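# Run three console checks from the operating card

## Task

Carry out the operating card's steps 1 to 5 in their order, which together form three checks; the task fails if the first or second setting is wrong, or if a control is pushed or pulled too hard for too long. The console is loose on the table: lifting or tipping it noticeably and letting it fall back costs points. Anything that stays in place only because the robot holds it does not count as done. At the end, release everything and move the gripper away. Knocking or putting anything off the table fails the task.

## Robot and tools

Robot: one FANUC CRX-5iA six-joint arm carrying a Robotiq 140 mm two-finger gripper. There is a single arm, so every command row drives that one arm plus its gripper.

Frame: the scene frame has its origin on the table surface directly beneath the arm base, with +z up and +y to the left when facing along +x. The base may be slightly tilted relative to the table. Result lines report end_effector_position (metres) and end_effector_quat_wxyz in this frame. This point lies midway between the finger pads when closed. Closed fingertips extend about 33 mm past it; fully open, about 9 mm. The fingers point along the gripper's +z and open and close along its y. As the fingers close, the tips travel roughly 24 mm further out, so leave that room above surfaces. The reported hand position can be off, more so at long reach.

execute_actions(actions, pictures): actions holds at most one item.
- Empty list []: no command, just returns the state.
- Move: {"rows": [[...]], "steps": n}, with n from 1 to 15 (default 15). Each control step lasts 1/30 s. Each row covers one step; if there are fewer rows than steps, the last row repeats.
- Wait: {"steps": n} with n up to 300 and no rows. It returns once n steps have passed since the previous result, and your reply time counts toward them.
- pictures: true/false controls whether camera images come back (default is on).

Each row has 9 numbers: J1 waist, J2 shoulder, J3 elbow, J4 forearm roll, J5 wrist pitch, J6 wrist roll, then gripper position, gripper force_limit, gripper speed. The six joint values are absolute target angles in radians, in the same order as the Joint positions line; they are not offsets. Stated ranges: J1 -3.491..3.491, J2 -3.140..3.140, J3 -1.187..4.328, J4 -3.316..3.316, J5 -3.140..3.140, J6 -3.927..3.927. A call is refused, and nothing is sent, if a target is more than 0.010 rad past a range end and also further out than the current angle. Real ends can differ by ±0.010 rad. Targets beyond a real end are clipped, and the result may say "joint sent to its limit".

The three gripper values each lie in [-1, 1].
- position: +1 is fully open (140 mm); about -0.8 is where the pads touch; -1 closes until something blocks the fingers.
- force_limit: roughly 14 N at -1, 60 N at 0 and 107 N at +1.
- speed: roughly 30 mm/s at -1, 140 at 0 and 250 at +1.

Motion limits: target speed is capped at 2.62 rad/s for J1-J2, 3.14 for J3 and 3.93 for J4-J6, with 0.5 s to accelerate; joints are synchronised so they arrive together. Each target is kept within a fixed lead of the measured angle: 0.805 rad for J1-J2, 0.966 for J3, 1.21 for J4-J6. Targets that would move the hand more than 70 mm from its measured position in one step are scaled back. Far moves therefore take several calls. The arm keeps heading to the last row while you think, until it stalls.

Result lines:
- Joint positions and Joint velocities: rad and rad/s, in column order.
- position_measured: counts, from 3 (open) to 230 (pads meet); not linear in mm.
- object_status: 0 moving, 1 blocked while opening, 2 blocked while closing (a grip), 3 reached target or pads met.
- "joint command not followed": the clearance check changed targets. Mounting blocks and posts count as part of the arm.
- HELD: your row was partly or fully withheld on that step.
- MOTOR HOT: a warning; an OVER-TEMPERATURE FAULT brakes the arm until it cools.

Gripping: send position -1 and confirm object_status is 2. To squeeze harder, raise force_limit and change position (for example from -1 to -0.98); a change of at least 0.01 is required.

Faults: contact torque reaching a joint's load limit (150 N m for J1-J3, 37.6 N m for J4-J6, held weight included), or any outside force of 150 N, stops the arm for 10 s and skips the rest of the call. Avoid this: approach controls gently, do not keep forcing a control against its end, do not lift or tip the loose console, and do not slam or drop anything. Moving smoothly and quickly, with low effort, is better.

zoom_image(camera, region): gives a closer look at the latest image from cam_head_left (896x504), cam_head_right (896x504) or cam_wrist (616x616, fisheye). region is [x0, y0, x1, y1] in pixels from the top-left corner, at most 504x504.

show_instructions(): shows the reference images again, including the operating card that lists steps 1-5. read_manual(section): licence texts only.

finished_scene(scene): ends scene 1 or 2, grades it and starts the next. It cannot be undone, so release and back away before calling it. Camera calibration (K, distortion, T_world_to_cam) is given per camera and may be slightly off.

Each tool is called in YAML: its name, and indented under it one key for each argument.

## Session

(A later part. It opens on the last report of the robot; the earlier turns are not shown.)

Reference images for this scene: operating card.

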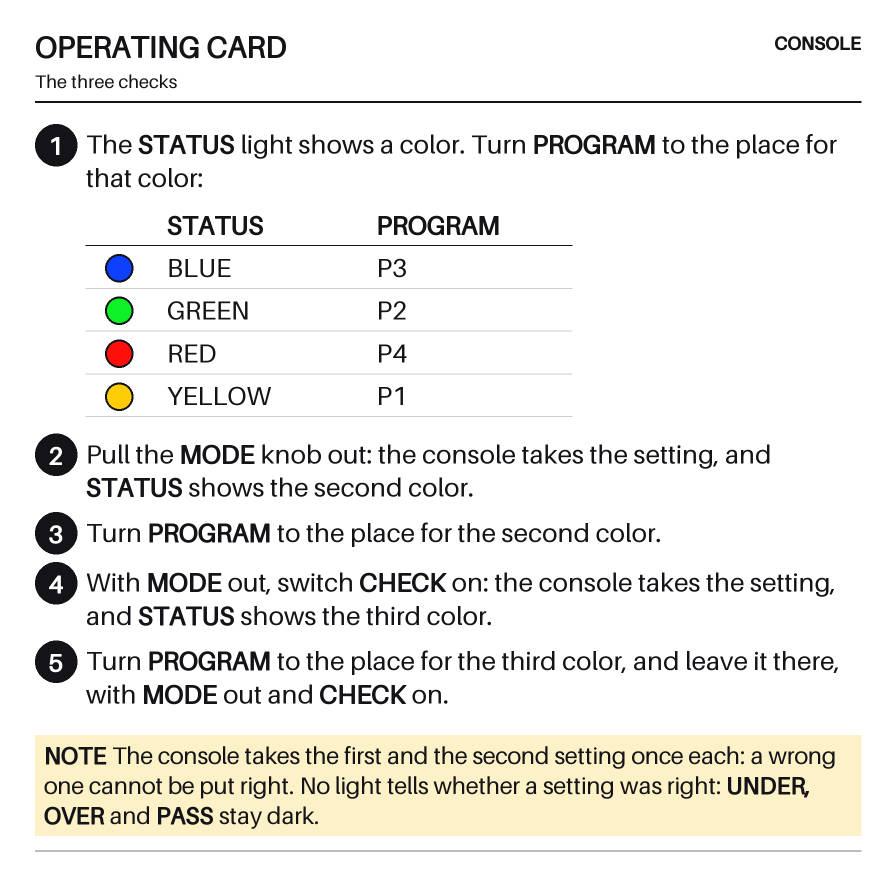

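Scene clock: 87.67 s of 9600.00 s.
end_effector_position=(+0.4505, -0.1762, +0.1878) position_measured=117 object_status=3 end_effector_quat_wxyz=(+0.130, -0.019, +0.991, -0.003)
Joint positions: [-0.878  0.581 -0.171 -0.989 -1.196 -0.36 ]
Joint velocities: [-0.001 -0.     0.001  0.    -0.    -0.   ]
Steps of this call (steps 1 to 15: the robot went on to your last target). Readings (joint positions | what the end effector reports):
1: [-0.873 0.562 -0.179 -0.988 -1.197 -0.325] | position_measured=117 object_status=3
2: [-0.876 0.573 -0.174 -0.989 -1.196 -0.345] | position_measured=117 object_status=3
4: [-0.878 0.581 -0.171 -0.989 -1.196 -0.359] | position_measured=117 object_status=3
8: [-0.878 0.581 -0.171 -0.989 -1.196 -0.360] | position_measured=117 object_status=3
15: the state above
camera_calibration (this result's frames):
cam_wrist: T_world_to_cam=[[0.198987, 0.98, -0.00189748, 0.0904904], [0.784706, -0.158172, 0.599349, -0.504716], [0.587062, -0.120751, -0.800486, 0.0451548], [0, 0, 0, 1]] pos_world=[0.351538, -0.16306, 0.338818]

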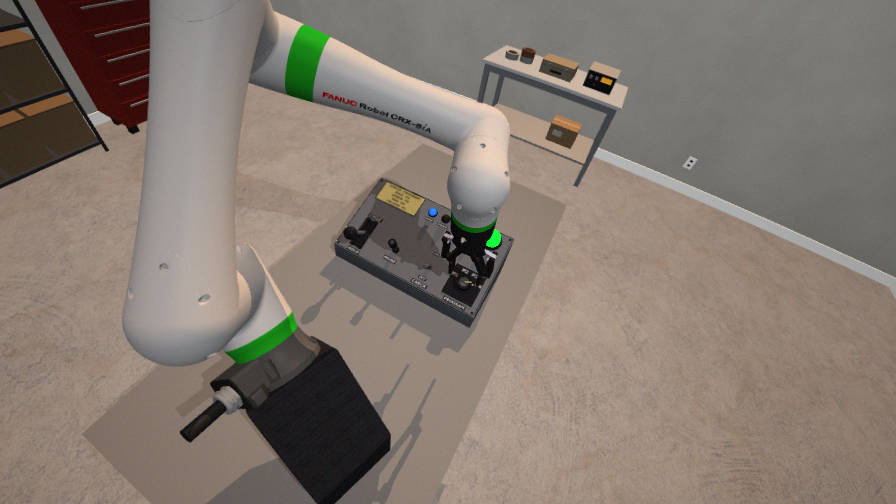

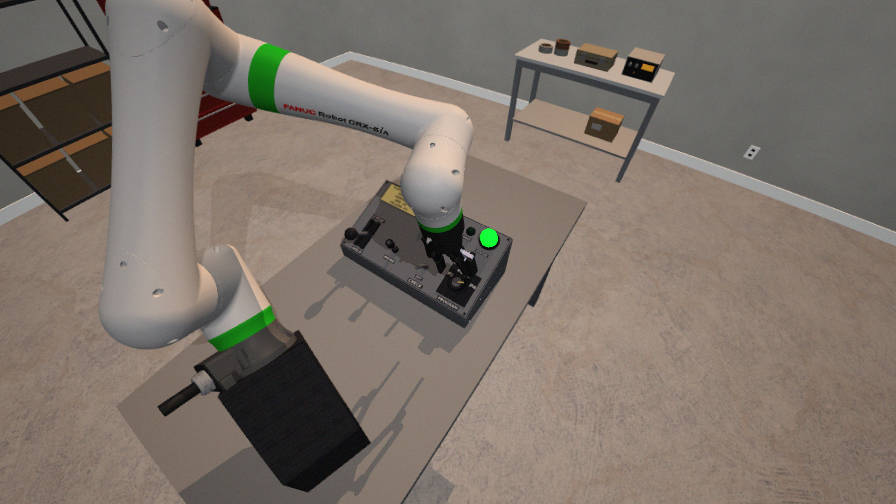

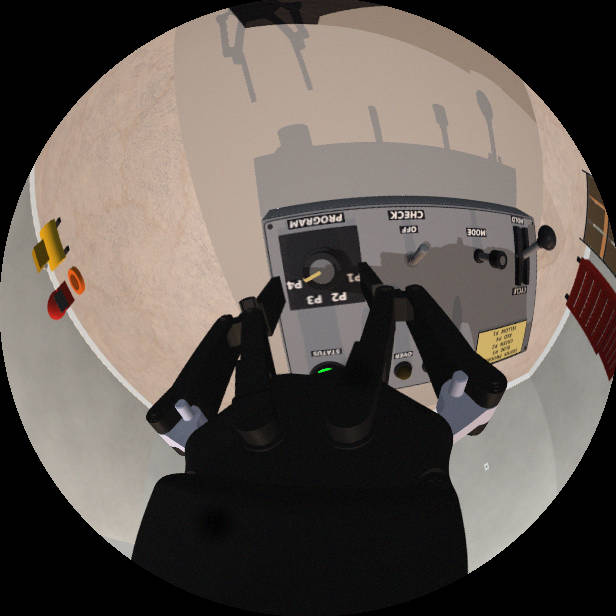

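execute_actions:
  actions:
    - {"rows":[[-0.794,0.6539,-0.1737,-1.0649,-1.1076,-0.36,0.1,-0.7,0]],"steps":14}
  pictures: false

execute_actions:
  actions:
    - {"rows":[[-0.794,0.6539,-0.1737,-1.0649,-1.1076,-0.36,-1,-0.7,0]],"steps":15}
  pictures: false

execute_actions:
  actions:
    - {"rows":[[-0.794,0.6539,-0.1737,-1.0649,-1.1076,0.03,-1,-0.7,0]],"steps":15}
  pictures: false

execute_actions:
  actions:
    - {"rows":[[-0.794,0.6539,-0.1737,-1.0649,-1.1076,0.425,-1,-0.7,0]],"steps":15}
  pictures: false

execute_actions:
  actions:
    - {"rows":[[-0.794,0.6539,-0.1737,-1.0649,-1.1076,0.82,-1,-0.7,0]],"steps":15}
  pictures: false

execute_actions:
  actions:
    - {"rows":[[-0.794,0.6539,-0.1737,-1.0649,-1.1076,1.21,-1,-0.7,0]],"steps":15}
  pictures: false

execute_actions:
  actions:
    - {"rows":[[-0.794,0.6539,-0.1737,-1.0649,-1.1076,1.21,0.1,-0.7,0]],"steps":10}
  pictures: false

execute_actions:
  actions:
    - {"rows":[[-0.878,0.581,-0.171,-0.989,-1.196,1.21,0.1,-0.7,0]],"steps":12}
  pictures: false

execute_actions:
  actions:
    - {"rows":[[-0.793,0.227,-0.4665,-1.031,-1.185,1.089,-1,-0.7,0.5]],"steps":15}
  pictures: false

execute_actions:
  actions:
    - {"steps":12}

zoom_image:
  camera: "cam_head_right"
  region: [340,180,530,330]

Scene clock: 97.33 s of 9600.00 s.
end_effector_position=(+0.4665, -0.1761, +0.1295) position_measured=117 object_status=3 end_effector_quat_wxyz=(+0.130, -0.001, +0.992, -0.000)
Joint positions: [-0.794  0.654 -0.174 -1.065 -1.108 -0.36 ]
Joint velocities: [-0.001  0.    -0.001 -0.    -0.    -0.   ]
Steps of this call (steps 1 to 15: the robot went on to your last target; steps 16 to 90: nothing new was sent; then 6.20 s passed at rest; steps 91 to 104: all 14 steps of this action). Readings (joint positions | what the end effector reports):
91: [-0.878 0.581 -0.171 -0.989 -1.196 -0.360] | position_measured=117 object_status=3
92: [-0.875 0.584 -0.171 -0.992 -1.192 -0.360] | position_measured=117 object_status=3
94: [-0.852 0.605 -0.171 -1.014 -1.167 -0.360] | position_measured=117 object_status=3
98: [-0.795 0.653 -0.174 -1.063 -1.110 -0.360] | position_measured=117 object_status=3
104: the state above

Scene clock: 97.83 s of 9600.00 s.
end_effector_position=(+0.4665, -0.1760, +0.1295) position_measured=166 object_status=2 end_effector_quat_wxyz=(+0.130, -0.001, +0.992, -0.000)
Joint positions: [-0.794  0.654 -0.174 -1.065 -1.108 -0.36 ]
Joint velocities: [ 0.     0.     0.    -0.     0.001  0.   ]
Steps of this call (steps 1 to 15: all 15 steps of this action). Readings (joint positions | what the end effector reports):
1: [-0.794 0.654 -0.174 -1.065 -1.108 -0.360] | position_measured=117 object_status=0
2: [-0.794 0.654 -0.174 -1.065 -1.108 -0.360] | position_measured=121 object_status=0
4: [-0.794 0.654 -0.174 -1.065 -1.108 -0.360] | position_measured=136 object_status=0
8: [-0.794 0.654 -0.174 -1.065 -1.108 -0.360] | position_measured=166 object_status=0
15: the state above

Scene clock: 98.33 s of 9600.00 s.
end_effector_position=(+0.4665, -0.1761, +0.1295) position_measured=166 object_status=2 end_effector_quat_wxyz=(+0.128, -0.193, +0.973, -0.025)
Joint positions: [-0.794  0.654 -0.174 -1.065 -1.107  0.03 ]
Joint velocities: [ 0.001  0.    -0.001  0.    -0.     0.014]
Steps of this call (steps 1 to 15: all 15 steps of this action). Readings (joint positions | what the end effector reports):
1: [-0.794 0.654 -0.174 -1.065 -1.108 -0.360] | position_measured=166 object_status=2
2: [-0.794 0.654 -0.174 -1.065 -1.108 -0.355] | position_measured=166 object_status=2
4: [-0.794 0.654 -0.174 -1.065 -1.108 -0.319] | position_measured=166 object_status=2
8: [-0.794 0.654 -0.174 -1.065 -1.107 -0.146] | position_measured=166 object_status=2
15: the state above

Scene clock: 98.83 s of 9600.00 s.
end_effector_position=(+0.4665, -0.1761, +0.1295) position_measured=166 object_status=2 end_effector_quat_wxyz=(+0.120, -0.380, +0.916, -0.050)
Joint positions: [-0.794  0.654 -0.174 -1.065 -1.107  0.424]
Joint velocities: [-0.    -0.001  0.    -0.    -0.     0.017]
Steps of this call (steps 1 to 15: all 15 steps of this action). Readings (joint positions | what the end effector reports):
1: [-0.794 0.654 -0.174 -1.065 -1.107 0.030] | position_measured=166 object_status=2
2: [-0.794 0.654 -0.174 -1.065 -1.107 0.035] | position_measured=166 object_status=2
4: [-0.794 0.654 -0.174 -1.065 -1.107 0.071] | position_measured=166 object_status=2
8: [-0.794 0.654 -0.174 -1.065 -1.107 0.245] | position_measured=166 object_status=2
15: the state above

Scene clock: 99.33 s of 9600.00 s.
end_effector_position=(+0.4665, -0.1761, +0.1295) position_measured=166 object_status=2 end_effector_quat_wxyz=(+0.108, -0.552, +0.824, -0.073)
Joint positions: [-0.794  0.654 -0.174 -1.065 -1.107  0.819]
Joint velocities: [ 0.001 -0.     0.     0.    -0.001  0.016]
Steps of this call (steps 1 to 15: all 15 steps of this action). Readings (joint positions | what the end effector reports):
1: [-0.794 0.654 -0.174 -1.065 -1.107 0.425] | position_measured=166 object_status=2
2: [-0.794 0.654 -0.174 -1.065 -1.107 0.430] | position_measured=166 object_status=2
4: [-0.794 0.654 -0.174 -1.065 -1.107 0.466] | position_measured=166 object_status=2
8: [-0.794 0.654 -0.174 -1.065 -1.107 0.640] | position_measured=166 object_status=2
15: the state above

Scene clock: 99.83 s of 9600.00 s.
end_effector_position=(+0.4665, -0.1761, +0.1295) position_measured=166 object_status=2 end_effector_quat_wxyz=(-0.092, +0.701, -0.701, +0.092)
Joint positions: [-0.794  0.654 -0.174 -1.065 -1.108  1.21 ]
Joint velocities: [ 0.002  0.    -0.001 -0.    -0.     0.014]
Steps of this call (steps 1 to 15: all 15 steps of this action). Readings (joint positions | what the end effector reports):
1: [-0.794 0.654 -0.174 -1.065 -1.107 0.820] | position_measured=166 object_status=2
2: [-0.794 0.654 -0.174 -1.065 -1.107 0.825] | position_measured=166 object_status=2
4: [-0.794 0.654 -0.174 -1.065 -1.108 0.861] | position_measured=166 object_status=2
8: [-0.794 0.654 -0.174 -1.065 -1.108 1.034] | position_measured=166 object_status=2
15: the state above

Scene clock: 100.17 s of 9600.00 s.
end_effector_position=(+0.4662, -0.1758, +0.1292) position_measured=117 object_status=0 end_effector_quat_wxyz=(-0.092, +0.701, -0.701, +0.092)
Joint positions: [-0.794  0.654 -0.174 -1.065 -1.108  1.21 ]
Joint velocities: [-0.    -0.002  0.    -0.     0.003  0.   ]
Steps of this call (steps 1 to 10: all 10 steps of this action). Readings (joint positions | what the end effector reports):
1: [-0.794 0.654 -0.174 -1.065 -1.108 1.210] | position_measured=166 object_status=0
2: [-0.794 0.654 -0.174 -1.065 -1.108 1.210] | position_measured=166 object_status=0
4: [-0.794 0.654 -0.174 -1.065 -1.109 1.210] | position_measured=147 object_status=0
8: [-0.794 0.654 -0.174 -1.065 -1.108 1.210] | position_measured=118 object_status=0
10: the state above

Scene clock: 100.57 s of 9600.00 s.
end_effector_position=(+0.4505, -0.1762, +0.1878) position_measured=117 object_status=3 end_effector_quat_wxyz=(-0.089, +0.714, -0.688, +0.094)
Joint positions: [-0.878  0.581 -0.171 -0.989 -1.196  1.21 ]
Joint velocities: [ 0.001  0.     0.     0.002 -0.    -0.   ]
Steps of this call (steps 1 to 12: all 12 steps of this action). Readings (joint positions | what the end effector reports):
1: [-0.794 0.654 -0.174 -1.065 -1.108 1.210] | position_measured=117 object_status=0
2: [-0.797 0.651 -0.174 -1.062 -1.111 1.210] | position_measured=117 object_status=0
4: [-0.820 0.630 -0.173 -1.040 -1.136 1.210] | position_measured=117 object_status=3
8: [-0.877 0.582 -0.171 -0.991 -1.194 1.210] | position_measured=117 object_status=3
12: the state above

Scene clock: 101.07 s of 9600.00 s.
end_effector_position=(+0.4047, -0.0521, +0.1829) position_measured=231 object_status=0 end_effector_quat_wxyz=(-0.101, +0.702, -0.699, +0.090)
Joint positions: [-0.797  0.243 -0.453 -1.029 -1.185  1.094]
Joint velocities: [ 0.09  -0.388 -0.323 -0.04   0.01  -0.132]
Steps of this call (steps 1 to 15: all 15 steps of this action). Readings (joint positions | what the end effector reports):
1: [-0.878 0.581 -0.171 -0.989 -1.196 1.210] | position_measured=117 object_status=0
2: [-0.877 0.578 -0.173 -0.990 -1.196 1.209] | position_measured=122 object_status=0
4: [-0.870 0.554 -0.193 -0.995 -1.194 1.201] | position_measured=143 object_status=0
8: [-0.842 0.440 -0.288 -1.009 -1.190 1.162] | position_measured=186 object_status=0
15: the state above

Scene clock: 101.47 s of 9600.00 s.
end_effector_position=(+0.4017, -0.0472, +0.1821) position_measured=231 object_status=3 end_effector_quat_wxyz=(-0.101, +0.701, -0.700, +0.090)
Joint positions: [-0.793  0.227 -0.466 -1.031 -1.185  1.089]
Joint velocities: [ 0.     0.    -0.001 -0.     0.     0.   ]
Steps of this call (steps 1 to 12: the robot went on to your last target). Readings (joint positions | what the end effector reports):
1: [-0.794 0.232 -0.462 -1.030 -1.185 1.091] | position_measured=231 object_status=0
2: [-0.793 0.228 -0.466 -1.031 -1.185 1.089] | position_measured=231 object_status=0
4: [-0.793 0.227 -0.466 -1.031 -1.185 1.089] | position_measured=231 object_status=3
8: [-0.793 0.227 -0.466 -1.031 -1.185 1.089] | position_measured=231 object_status=3
12: the state above
camera_calibration (this result's frames):
cam_wrist: T_world_to_cam=[[-0.92347, 0.230837, -0.306458, 0.444755], [0.0821763, 0.899223, 0.429704, -0.0796455], [0.374766, 0.371636, -0.849375, 0.202284], [0, 0, 0, 1]] pos_world=[0.341454, -0.106223, 0.342338]

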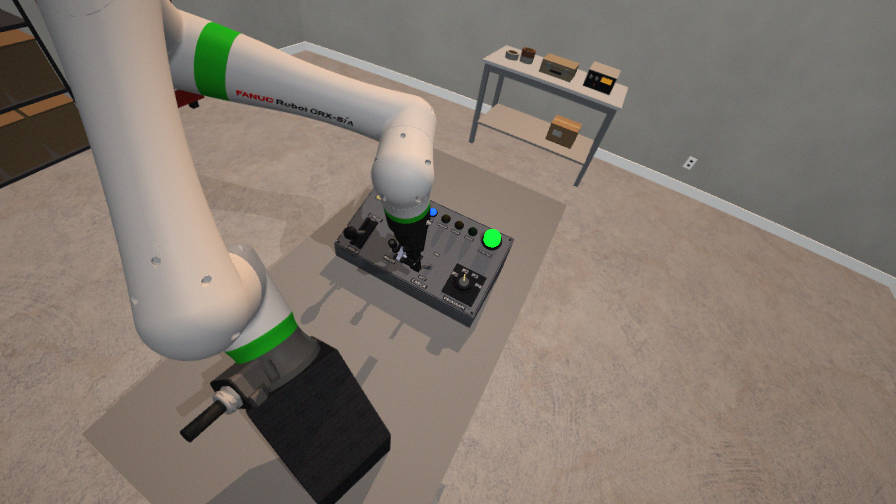

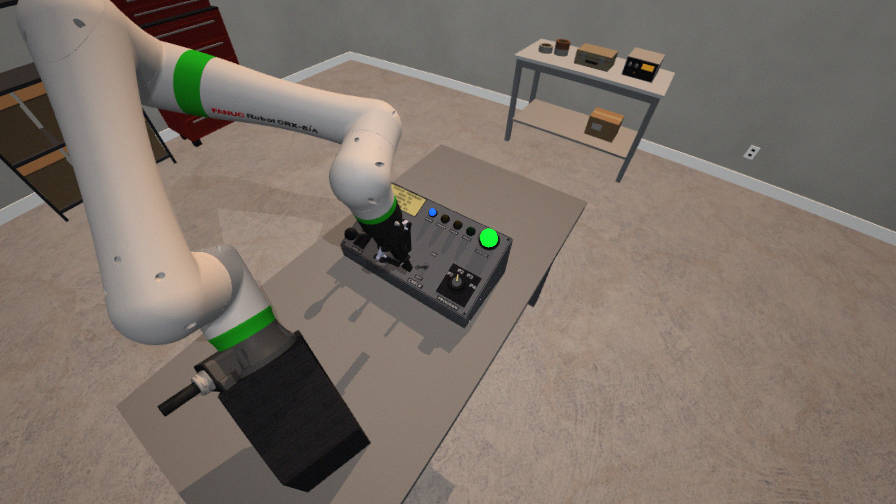

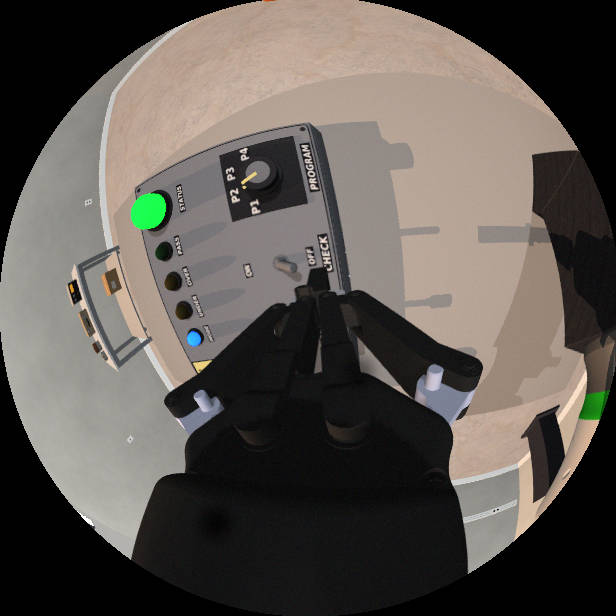

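Region (340, 180, 530, 330) of cam_head_right's 896x504 image, scaled by 2.653, with more detail than that image has; it fills the top 398 rows of this view, and the rest is white.

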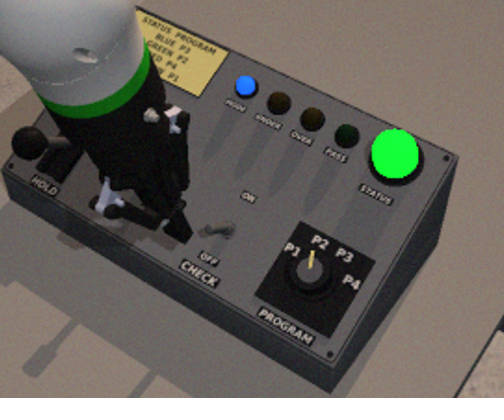

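P2 is set.

execute_actions:
  actions:
    - {"rows":[[-0.6989,0.3026,-0.4699,-1.0875,-1.0727,1.123,-1,-0.7,0.5]],"steps":15}
  pictures: false

execute_actions:
  actions:
    - {"rows":[[-0.685,0.3141,-0.4249,-1.0791,-1.0795,1.082,-1,-0.7,0.5]],"steps":15}
  pictures: false

execute_actions:
  actions:
    - {"rows":[[-0.6745,0.3225,-0.392,-1.073,-1.0845,1.052,-1,-0.7,0.5]],"steps":15}

Scene clock: 105.33 s of 9600.00 s.
end_effector_position=(+0.4132, -0.0550, +0.1338) position_measured=231 object_status=3 end_effector_quat_wxyz=(-0.090, +0.703, -0.699, +0.093)
Joint positions: [-0.699  0.302 -0.47  -1.087 -1.073  1.123]
Joint velocities: [ 0.  0. -0. -0. -0. -0.]
Steps of this call (steps 1 to 30: the robot went on to your last target; steps 31 to 90: nothing new was sent; then 0.37 s passed at rest; steps 91 to 105: all 15 steps of this action). Readings (joint positions | what the end effector reports):
91: [-0.793 0.227 -0.467 -1.031 -1.185 1.089] | position_measured=231 object_status=3
92: [-0.789 0.229 -0.467 -1.033 -1.182 1.090] | position_measured=231 object_status=3
94: [-0.766 0.249 -0.467 -1.047 -1.153 1.099] | position_measured=231 object_status=3
98: [-0.702 0.300 -0.470 -1.085 -1.077 1.122] | position_measured=231 object_status=3
105: the state above

Scene clock: 105.83 s of 9600.00 s.
end_effector_position=(+0.4326, -0.0558, +0.1389) position_measured=231 object_status=3 end_effector_quat_wxyz=(-0.090, +0.702, -0.700, +0.093)
Joint positions: [-0.685  0.314 -0.425 -1.079 -1.079  1.082]
Joint velocities: [ 0. -0.  0.  0. -0.  0.]
Steps of this call (steps 1 to 15: all 15 steps of this action). Readings (joint positions | what the end effector reports):
1: [-0.699 0.303 -0.470 -1.087 -1.073 1.123] | position_measured=231 object_status=3
2: [-0.698 0.304 -0.467 -1.087 -1.073 1.119] | position_measured=231 object_status=3
4: [-0.690 0.310 -0.441 -1.082 -1.076 1.096] | position_measured=231 object_status=3
8: [-0.685 0.314 -0.425 -1.079 -1.079 1.082] | position_measured=231 object_status=3
15: the state above

Scene clock: 106.33 s of 9600.00 s.
end_effector_position=(+0.4469, -0.0558, +0.1425) position_measured=231 object_status=3 end_effector_quat_wxyz=(-0.090, +0.702, -0.701, +0.093)
Joint positions: [-0.674  0.322 -0.392 -1.073 -1.084  1.052]
Joint velocities: [-0.     0.001  0.     0.    -0.    -0.   ]
Steps of this call (steps 1 to 15: all 15 steps of this action). Readings (joint positions | what the end effector reports):
1: [-0.685 0.314 -0.425 -1.079 -1.080 1.082] | position_measured=231 object_status=3
2: [-0.684 0.315 -0.421 -1.078 -1.080 1.078] | position_measured=231 object_status=3
4: [-0.677 0.321 -0.399 -1.075 -1.083 1.058] | position_measured=231 object_status=3
8: [-0.674 0.322 -0.392 -1.073 -1.084 1.052] | position_measured=231 object_status=3
15: the state above
camera_calibration (this result's frames):
cam_wrist: T_world_to_cam=[[-0.926381, 0.228054, -0.299683, 0.476494], [0.0904093, 0.907193, 0.410886, -0.059122], [0.365575, 0.353543, -0.861024, 0.159624], [0, 0, 0, 1]] pos_world=[0.388406, -0.111465, 0.30453]

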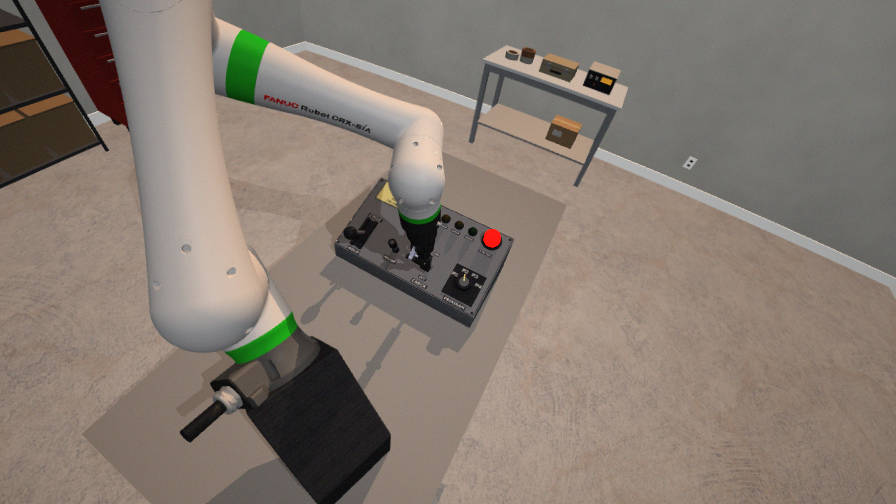

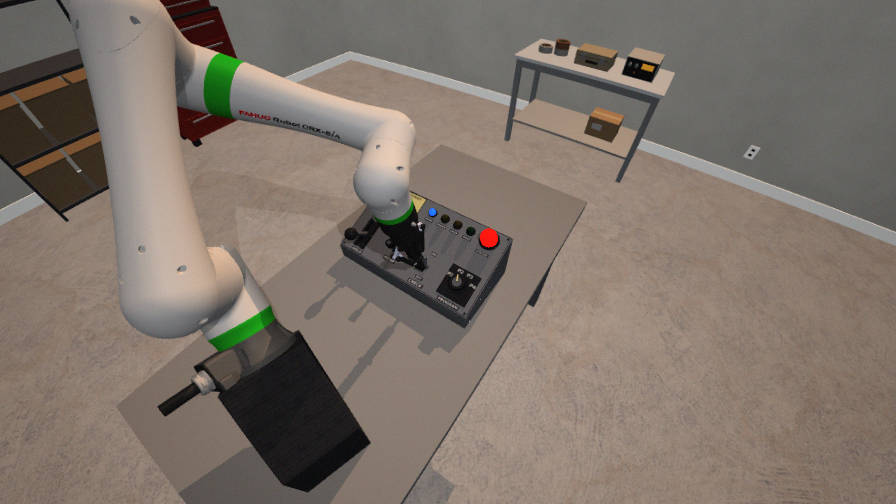

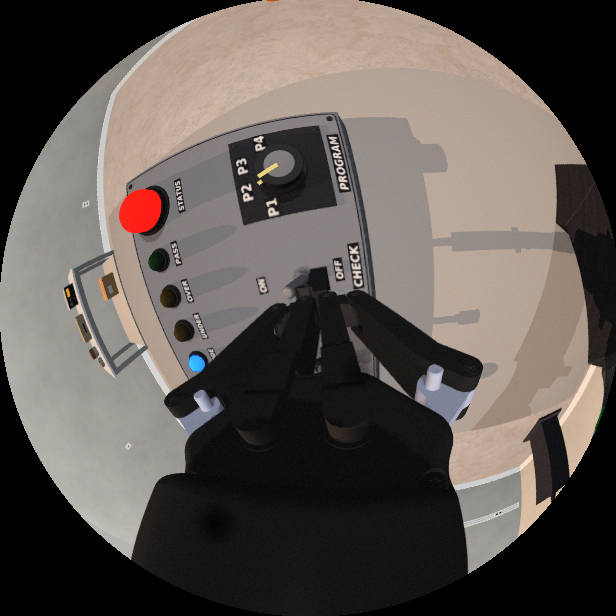

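Red → P4.

execute_actions:
  actions:
    - {"rows":[[-0.79,0.235,-0.40,-1.0,-1.2,1.1,-1,-0.7,0]],"steps":13}
  pictures: false

execute_actions:
  actions:
    - {"rows":[[-0.878,0.581,-0.171,-0.989,-1.196,1.21,-1,-0.7,0]],"steps":15}
  pictures: false

execute_actions:
  actions:
    - {"rows":[[-0.878,0.581,-0.171,-0.989,-1.196,1.21,0.1,-0.7,0.5]],"steps":15}
  pictures: false

execute_actions:
  actions:
    - {"rows":[[-0.794,0.6539,-0.1737,-1.0649,-1.1076,1.21,0.1,-0.7,0]],"steps":14}
  pictures: false

execute_actions:
  actions:
    - {"rows":[[-0.794,0.6539,-0.1737,-1.0649,-1.1076,1.21,-1,-0.7,0]],"steps":15}
  pictures: false

execute_actions:
  actions:
    - {"rows":[[-0.794,0.6539,-0.1737,-1.0649,-1.1076,0.82,-1,-0.7,0]],"steps":15}
  pictures: false

execute_actions:
  actions:
    - {"rows":[[-0.794,0.6539,-0.1737,-1.0649,-1.1076,0.425,-1,-0.7,0]],"steps":15}
  pictures: false

execute_actions:
  actions:
    - {"rows":[[-0.794,0.6539,-0.1737,-1.0649,-1.1076,0.04,-1,-0.7,0]],"steps":15}
  pictures: false

execute_actions:
  actions:
    - {"rows":[[-0.794,0.6539,-0.1737,-1.0649,-1.1076,-0.33,-1,-0.7,0]],"steps":15}
  pictures: false

execute_actions:
  actions:
    - {"rows":[[-0.794,0.6539,-0.1737,-1.0649,-1.1076,-0.33,0.1,-0.7,0]],"steps":10}
  pictures: false

execute_actions:
  actions:
    - {"rows":[[-0.878,0.581,-0.171,-0.989,-1.196,-0.33,0.1,-0.7,0]],"steps":12}
  pictures: false

execute_actions:
  actions:
    - {"rows":[[-0.95,0.2,-0.2,-0.973,-1.182,-0.33,0.1,-0.7,0]],"steps":15}
  pictures: false

execute_actions:
  actions:
    - {"steps":15}

zoom_image:
  camera: "cam_head_right"
  region: [340,180,530,330]

Scene clock: 119.07 s of 9600.00 s.
end_effector_position=(+0.4239, -0.0555, +0.2010) position_measured=231 object_status=3 end_effector_quat_wxyz=(-0.091, +0.725, -0.676, +0.098)
Joint positions: [-0.79   0.235 -0.4   -1.    -1.2    1.1  ]
Joint velocities: [-0.     0.    -0.001  0.001 -0.001  0.   ]
Steps of this call (steps 1 to 15: the robot went on to your last target; steps 16 to 90: nothing new was sent; then 9.30 s passed at rest; steps 91 to 103: all 13 steps of this action). Readings (joint positions | what the end effector reports):
91: [-0.675 0.322 -0.392 -1.073 -1.085 1.052] | position_measured=231 object_status=3
92: [-0.678 0.320 -0.392 -1.071 -1.088 1.053] | position_measured=231 object_status=3
94: [-0.701 0.302 -0.393 -1.056 -1.112 1.063] | position_measured=231 object_status=3
98: [-0.779 0.243 -0.399 -1.007 -1.189 1.095] | position_measured=231 object_status=3
103: the state above

Scene clock: 119.57 s of 9600.00 s.
end_effector_position=(+0.4502, -0.1723, +0.1885) position_measured=231 object_status=3 end_effector_quat_wxyz=(-0.089, +0.715, -0.687, +0.094)
Joint positions: [-0.875  0.57  -0.178 -0.989 -1.196  1.207]
Joint velocities: [-0.081  0.32   0.21   0.01   0.002  0.101]
Steps of this call (steps 1 to 15: all 15 steps of this action). Readings (joint positions | what the end effector reports):
1: [-0.790 0.235 -0.400 -1.000 -1.200 1.100] | position_measured=231 object_status=3
2: [-0.791 0.238 -0.399 -1.000 -1.200 1.101] | position_measured=231 object_status=3
4: [-0.797 0.262 -0.382 -0.999 -1.200 1.109] | position_measured=231 object_status=3
8: [-0.826 0.378 -0.306 -0.995 -1.198 1.145] | position_measured=231 object_status=3
15: the state above

Scene clock: 120.07 s of 9600.00 s.
end_effector_position=(+0.4505, -0.1762, +0.1878) position_measured=117 object_status=0 end_effector_quat_wxyz=(-0.089, +0.714, -0.688, +0.094)
Joint positions: [-0.878  0.581 -0.171 -0.989 -1.196  1.21 ]
Joint velocities: [-0.     0.001 -0.     0.    -0.     0.   ]
Steps of this call (steps 1 to 15: all 15 steps of this action). Readings (joint positions | what the end effector reports):
1: [-0.877 0.578 -0.173 -0.989 -1.196 1.209] | position_measured=231 object_status=0
2: [-0.878 0.581 -0.171 -0.989 -1.196 1.210] | position_measured=231 object_status=0
4: [-0.878 0.581 -0.171 -0.989 -1.196 1.210] | position_measured=206 object_status=0
8: [-0.878 0.581 -0.171 -0.989 -1.196 1.210] | position_measured=162 object_status=0
15: the state above

Scene clock: 120.53 s of 9600.00 s.
end_effector_position=(+0.4665, -0.1761, +0.1295) position_measured=117 object_status=3 end_effector_quat_wxyz=(-0.092, +0.701, -0.701, +0.092)
Joint positions: [-0.794  0.654 -0.174 -1.065 -1.108  1.21 ]
Joint velocities: [ 0.    -0.    -0.002 -0.     0.     0.   ]
Steps of this call (steps 1 to 14: all 14 steps of this action). Readings (joint positions | what the end effector reports):
1: [-0.878 0.581 -0.171 -0.989 -1.196 1.210] | position_measured=117 object_status=0
2: [-0.875 0.584 -0.171 -0.992 -1.192 1.210] | position_measured=117 object_status=0
4: [-0.852 0.605 -0.171 -1.014 -1.167 1.210] | position_measured=117 object_status=3
8: [-0.795 0.653 -0.174 -1.063 -1.110 1.210] | position_measured=117 object_status=3
14: the state above

Scene clock: 121.03 s of 9600.00 s.
end_effector_position=(+0.4666, -0.1761, +0.1296) position_measured=163 object_status=2 end_effector_quat_wxyz=(-0.092, +0.701, -0.701, +0.092)
Joint positions: [-0.794  0.654 -0.174 -1.065 -1.107  1.21 ]
Joint velocities: [-0.     0.001 -0.     0.001 -0.003 -0.   ]
Steps of this call (steps 1 to 15: all 15 steps of this action). Readings (joint positions | what the end effector reports):
1: [-0.794 0.654 -0.174 -1.065 -1.108 1.210] | position_measured=117 object_status=0
2: [-0.794 0.654 -0.174 -1.065 -1.108 1.210] | position_measured=121 object_status=0
4: [-0.794 0.654 -0.174 -1.065 -1.108 1.210] | position_measured=136 object_status=0
8: [-0.794 0.653 -0.174 -1.066 -1.107 1.210] | position_measured=163 object_status=0
15: the state above

Scene clock: 121.53 s of 9600.00 s.
end_effector_position=(+0.4664, -0.1761, +0.1295) position_measured=163 object_status=2 end_effector_quat_wxyz=(+0.108, -0.552, +0.823, -0.072)
Joint positions: [-0.794  0.654 -0.174 -1.065 -1.108  0.82 ]
Joint velocities: [-0.    -0.001 -0.    -0.     0.001 -0.014]
Steps of this call (steps 1 to 15: all 15 steps of this action). Readings (joint positions | what the end effector reports):
1: [-0.794 0.654 -0.174 -1.065 -1.107 1.210] | position_measured=163 object_status=2
2: [-0.794 0.654 -0.174 -1.065 -1.107 1.205] | position_measured=163 object_status=2
4: [-0.794 0.654 -0.174 -1.065 -1.107 1.169] | position_measured=163 object_status=2
8: [-0.794 0.654 -0.174 -1.065 -1.108 0.996] | position_measured=163 object_status=2
15: the state above

Scene clock: 122.03 s of 9600.00 s.
end_effector_position=(+0.4664, -0.1761, +0.1294) position_measured=164 object_status=2 end_effector_quat_wxyz=(+0.120, -0.380, +0.916, -0.050)
Joint positions: [-0.794  0.654 -0.174 -1.065 -1.108  0.426]
Joint velocities: [-0.    -0.    -0.001  0.     0.    -0.016]
Steps of this call (steps 1 to 15: all 15 steps of this action). Readings (joint positions | what the end effector reports):
1: [-0.794 0.654 -0.174 -1.065 -1.108 0.820] | position_measured=163 object_status=2
2: [-0.794 0.654 -0.174 -1.065 -1.108 0.815] | position_measured=163 object_status=2
4: [-0.794 0.654 -0.174 -1.065 -1.108 0.779] | position_measured=163 object_status=2
8: [-0.794 0.654 -0.174 -1.065 -1.108 0.605] | position_measured=164 object_status=2
15: the state above

Scene clock: 122.53 s of 9600.00 s.
end_effector_position=(+0.4664, -0.1760, +0.1294) position_measured=165 object_status=2 end_effector_quat_wxyz=(+0.127, -0.198, +0.972, -0.026)
Joint positions: [-0.794  0.654 -0.174 -1.065 -1.108  0.04 ]
Joint velocities: [-0.    -0.001  0.    -0.    -0.    -0.012]
Steps of this call (steps 1 to 15: all 15 steps of this action). Readings (joint positions | what the end effector reports):
1: [-0.794 0.654 -0.174 -1.065 -1.108 0.425] | position_measured=164 object_status=2
2: [-0.794 0.654 -0.174 -1.065 -1.108 0.420] | position_measured=164 object_status=2
4: [-0.794 0.654 -0.174 -1.065 -1.108 0.384] | position_measured=164 object_status=2
8: [-0.794 0.654 -0.174 -1.065 -1.108 0.211] | position_measured=165 object_status=2
15: the state above

Scene clock: 123.03 s of 9600.00 s.
end_effector_position=(+0.4664, -0.1759, +0.1294) position_measured=166 object_status=2 end_effector_quat_wxyz=(+0.130, -0.016, +0.991, -0.002)
Joint positions: [-0.794  0.654 -0.174 -1.065 -1.108 -0.33 ]
Joint velocities: [-0.001  0.    -0.001 -0.    -0.    -0.009]
Steps of this call (steps 1 to 15: all 15 steps of this action). Readings (joint positions | what the end effector reports):
1: [-0.794 0.654 -0.174 -1.065 -1.108 0.040] | position_measured=165 object_status=2
2: [-0.794 0.654 -0.174 -1.065 -1.108 0.035] | position_measured=165 object_status=2
4: [-0.794 0.654 -0.174 -1.065 -1.108 -0.001] | position_measured=165 object_status=2
8: [-0.794 0.654 -0.174 -1.065 -1.108 -0.173] | position_measured=166 object_status=2
15: the state above

Scene clock: 123.37 s of 9600.00 s.
end_effector_position=(+0.4663, -0.1759, +0.1294) position_measured=117 object_status=0 end_effector_quat_wxyz=(+0.130, -0.016, +0.991, -0.002)
Joint positions: [-0.794  0.654 -0.174 -1.065 -1.108 -0.33 ]
Joint velocities: [-0.001 -0.     0.     0.     0.002 -0.   ]
Steps of this call (steps 1 to 10: all 10 steps of this action). Readings (joint positions | what the end effector reports):
1: [-0.794 0.654 -0.174 -1.065 -1.108 -0.330] | position_measured=166 object_status=0
2: [-0.794 0.654 -0.174 -1.065 -1.108 -0.330] | position_measured=166 object_status=0
4: [-0.794 0.654 -0.174 -1.065 -1.108 -0.330] | position_measured=147 object_status=0
8: [-0.794 0.654 -0.174 -1.065 -1.108 -0.330] | position_measured=118 object_status=0
10: the state above

Scene clock: 123.77 s of 9600.00 s.
end_effector_position=(+0.4505, -0.1762, +0.1878) position_measured=117 object_status=3 end_effector_quat_wxyz=(+0.130, -0.034, +0.991, -0.005)
Joint positions: [-0.878  0.581 -0.171 -0.989 -1.196 -0.33 ]
Joint velocities: [-0.     0.     0.     0.002 -0.    -0.   ]
Steps of this call (steps 1 to 12: all 12 steps of this action). Readings (joint positions | what the end effector reports):
1: [-0.794 0.654 -0.174 -1.065 -1.108 -0.330] | position_measured=117 object_status=0
2: [-0.797 0.651 -0.174 -1.062 -1.111 -0.330] | position_measured=117 object_status=0
4: [-0.821 0.631 -0.173 -1.040 -1.136 -0.330] | position_measured=117 object_status=3
8: [-0.877 0.582 -0.171 -0.991 -1.194 -0.330] | position_measured=117 object_status=3
12: the state above

Scene clock: 124.27 s of 9600.00 s.
end_effector_position=(+0.5066, -0.1274, +0.3303) position_measured=117 object_status=3 end_effector_quat_wxyz=(+0.216, -0.123, +0.963, -0.105)
Joint positions: [-0.941  0.245 -0.196 -0.975 -1.184 -0.33 ]
Joint velocities: [-0.125 -0.663 -0.051  0.027  0.021  0.   ]
Steps of this call (steps 1 to 15: all 15 steps of this action). Readings (joint positions | what the end effector reports):
1: [-0.878 0.581 -0.171 -0.989 -1.196 -0.330] | position_measured=117 object_status=3
2: [-0.878 0.578 -0.171 -0.989 -1.196 -0.330] | position_measured=117 object_status=3
4: [-0.883 0.554 -0.172 -0.988 -1.194 -0.330] | position_measured=117 object_status=3
8: [-0.903 0.446 -0.181 -0.983 -1.190 -0.330] | position_measured=117 object_status=3
15: the state above

Scene clock: 124.77 s of 9600.00 s.
end_effector_position=(+0.5110, -0.1184, +0.3490) position_measured=117 object_status=3 end_effector_quat_wxyz=(+0.227, -0.135, +0.957, -0.119)
Joint positions: [-0.95   0.2   -0.2   -0.973 -1.182 -0.33 ]
Joint velocities: [ 0.    -0.     0.001 -0.     0.     0.   ]
Steps of this call (steps 1 to 15: the robot went on to your last target). Readings (joint positions | what the end effector reports):
1: [-0.945 0.226 -0.198 -0.974 -1.183 -0.330] | position_measured=117 object_status=3
2: [-0.948 0.212 -0.199 -0.973 -1.182 -0.330] | position_measured=117 object_status=3
4: [-0.950 0.200 -0.200 -0.973 -1.182 -0.330] | position_measured=117 object_status=3
8: [-0.950 0.200 -0.200 -0.973 -1.182 -0.330] | position_measured=117 object_status=3
15: the state above
camera_calibration (this result's frames):
cam_wrist: T_world_to_cam=[[0.0240912, 0.972165, -0.233057, 0.191216], [0.643113, 0.163413, 0.748132, -0.581187], [0.765392, -0.167905, -0.621275, -0.013563], [0, 0, 0, 1]] pos_world=[0.379543, -0.0931972, 0.470943]

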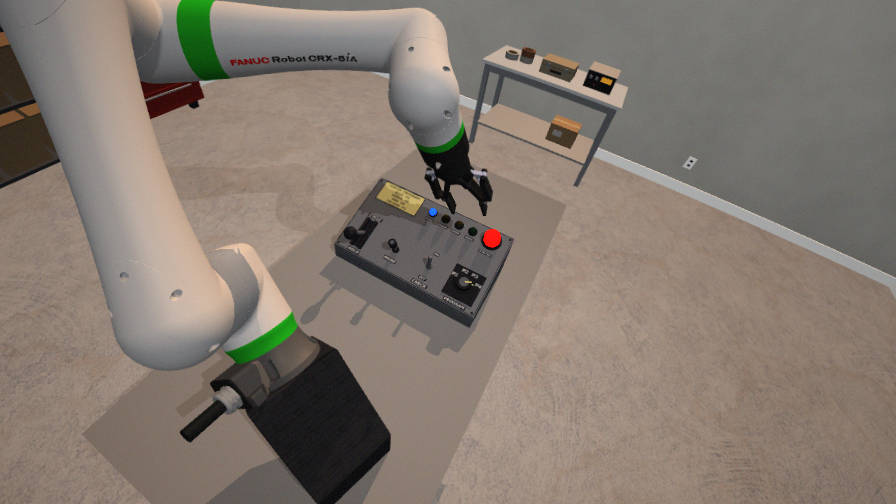

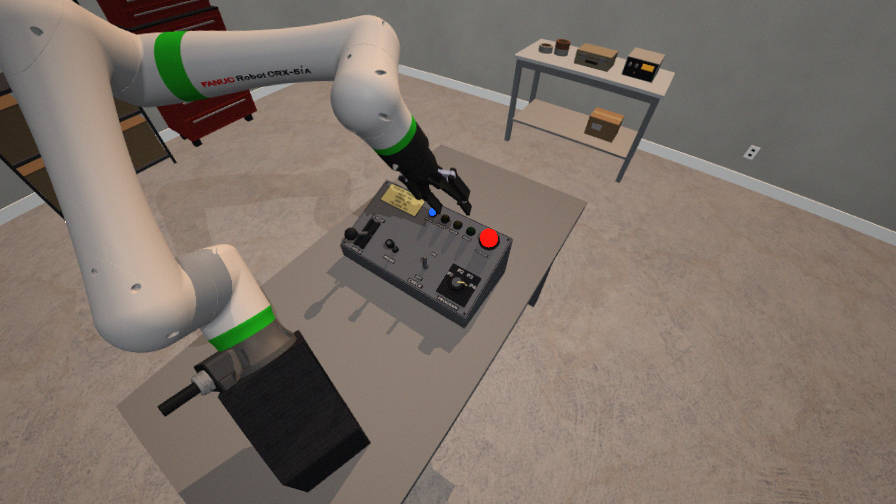

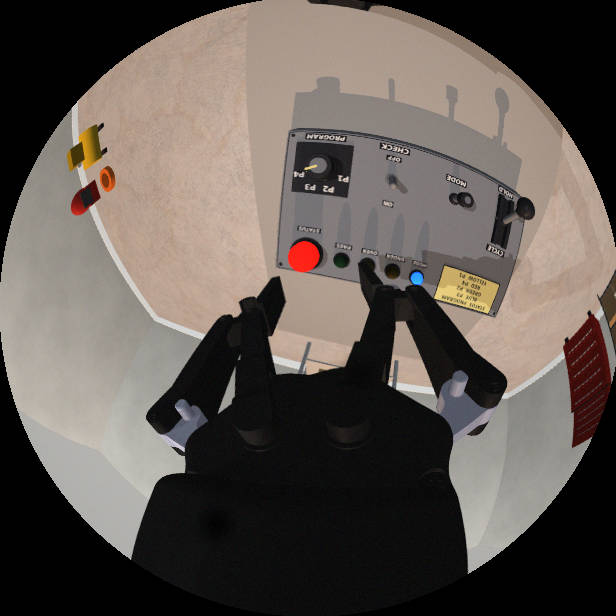

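Region (340, 180, 530, 330) of cam_head_right's 896x504 image, scaled by 2.653, with more detail than that image has; it fills the top 398 rows of this view, and the rest is white.

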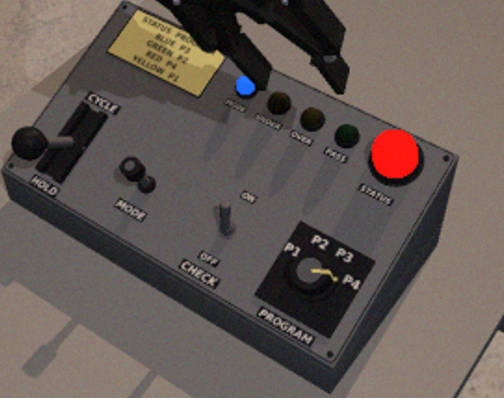

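finished_scene:
  scene: 2

The scene is finished: the task was done.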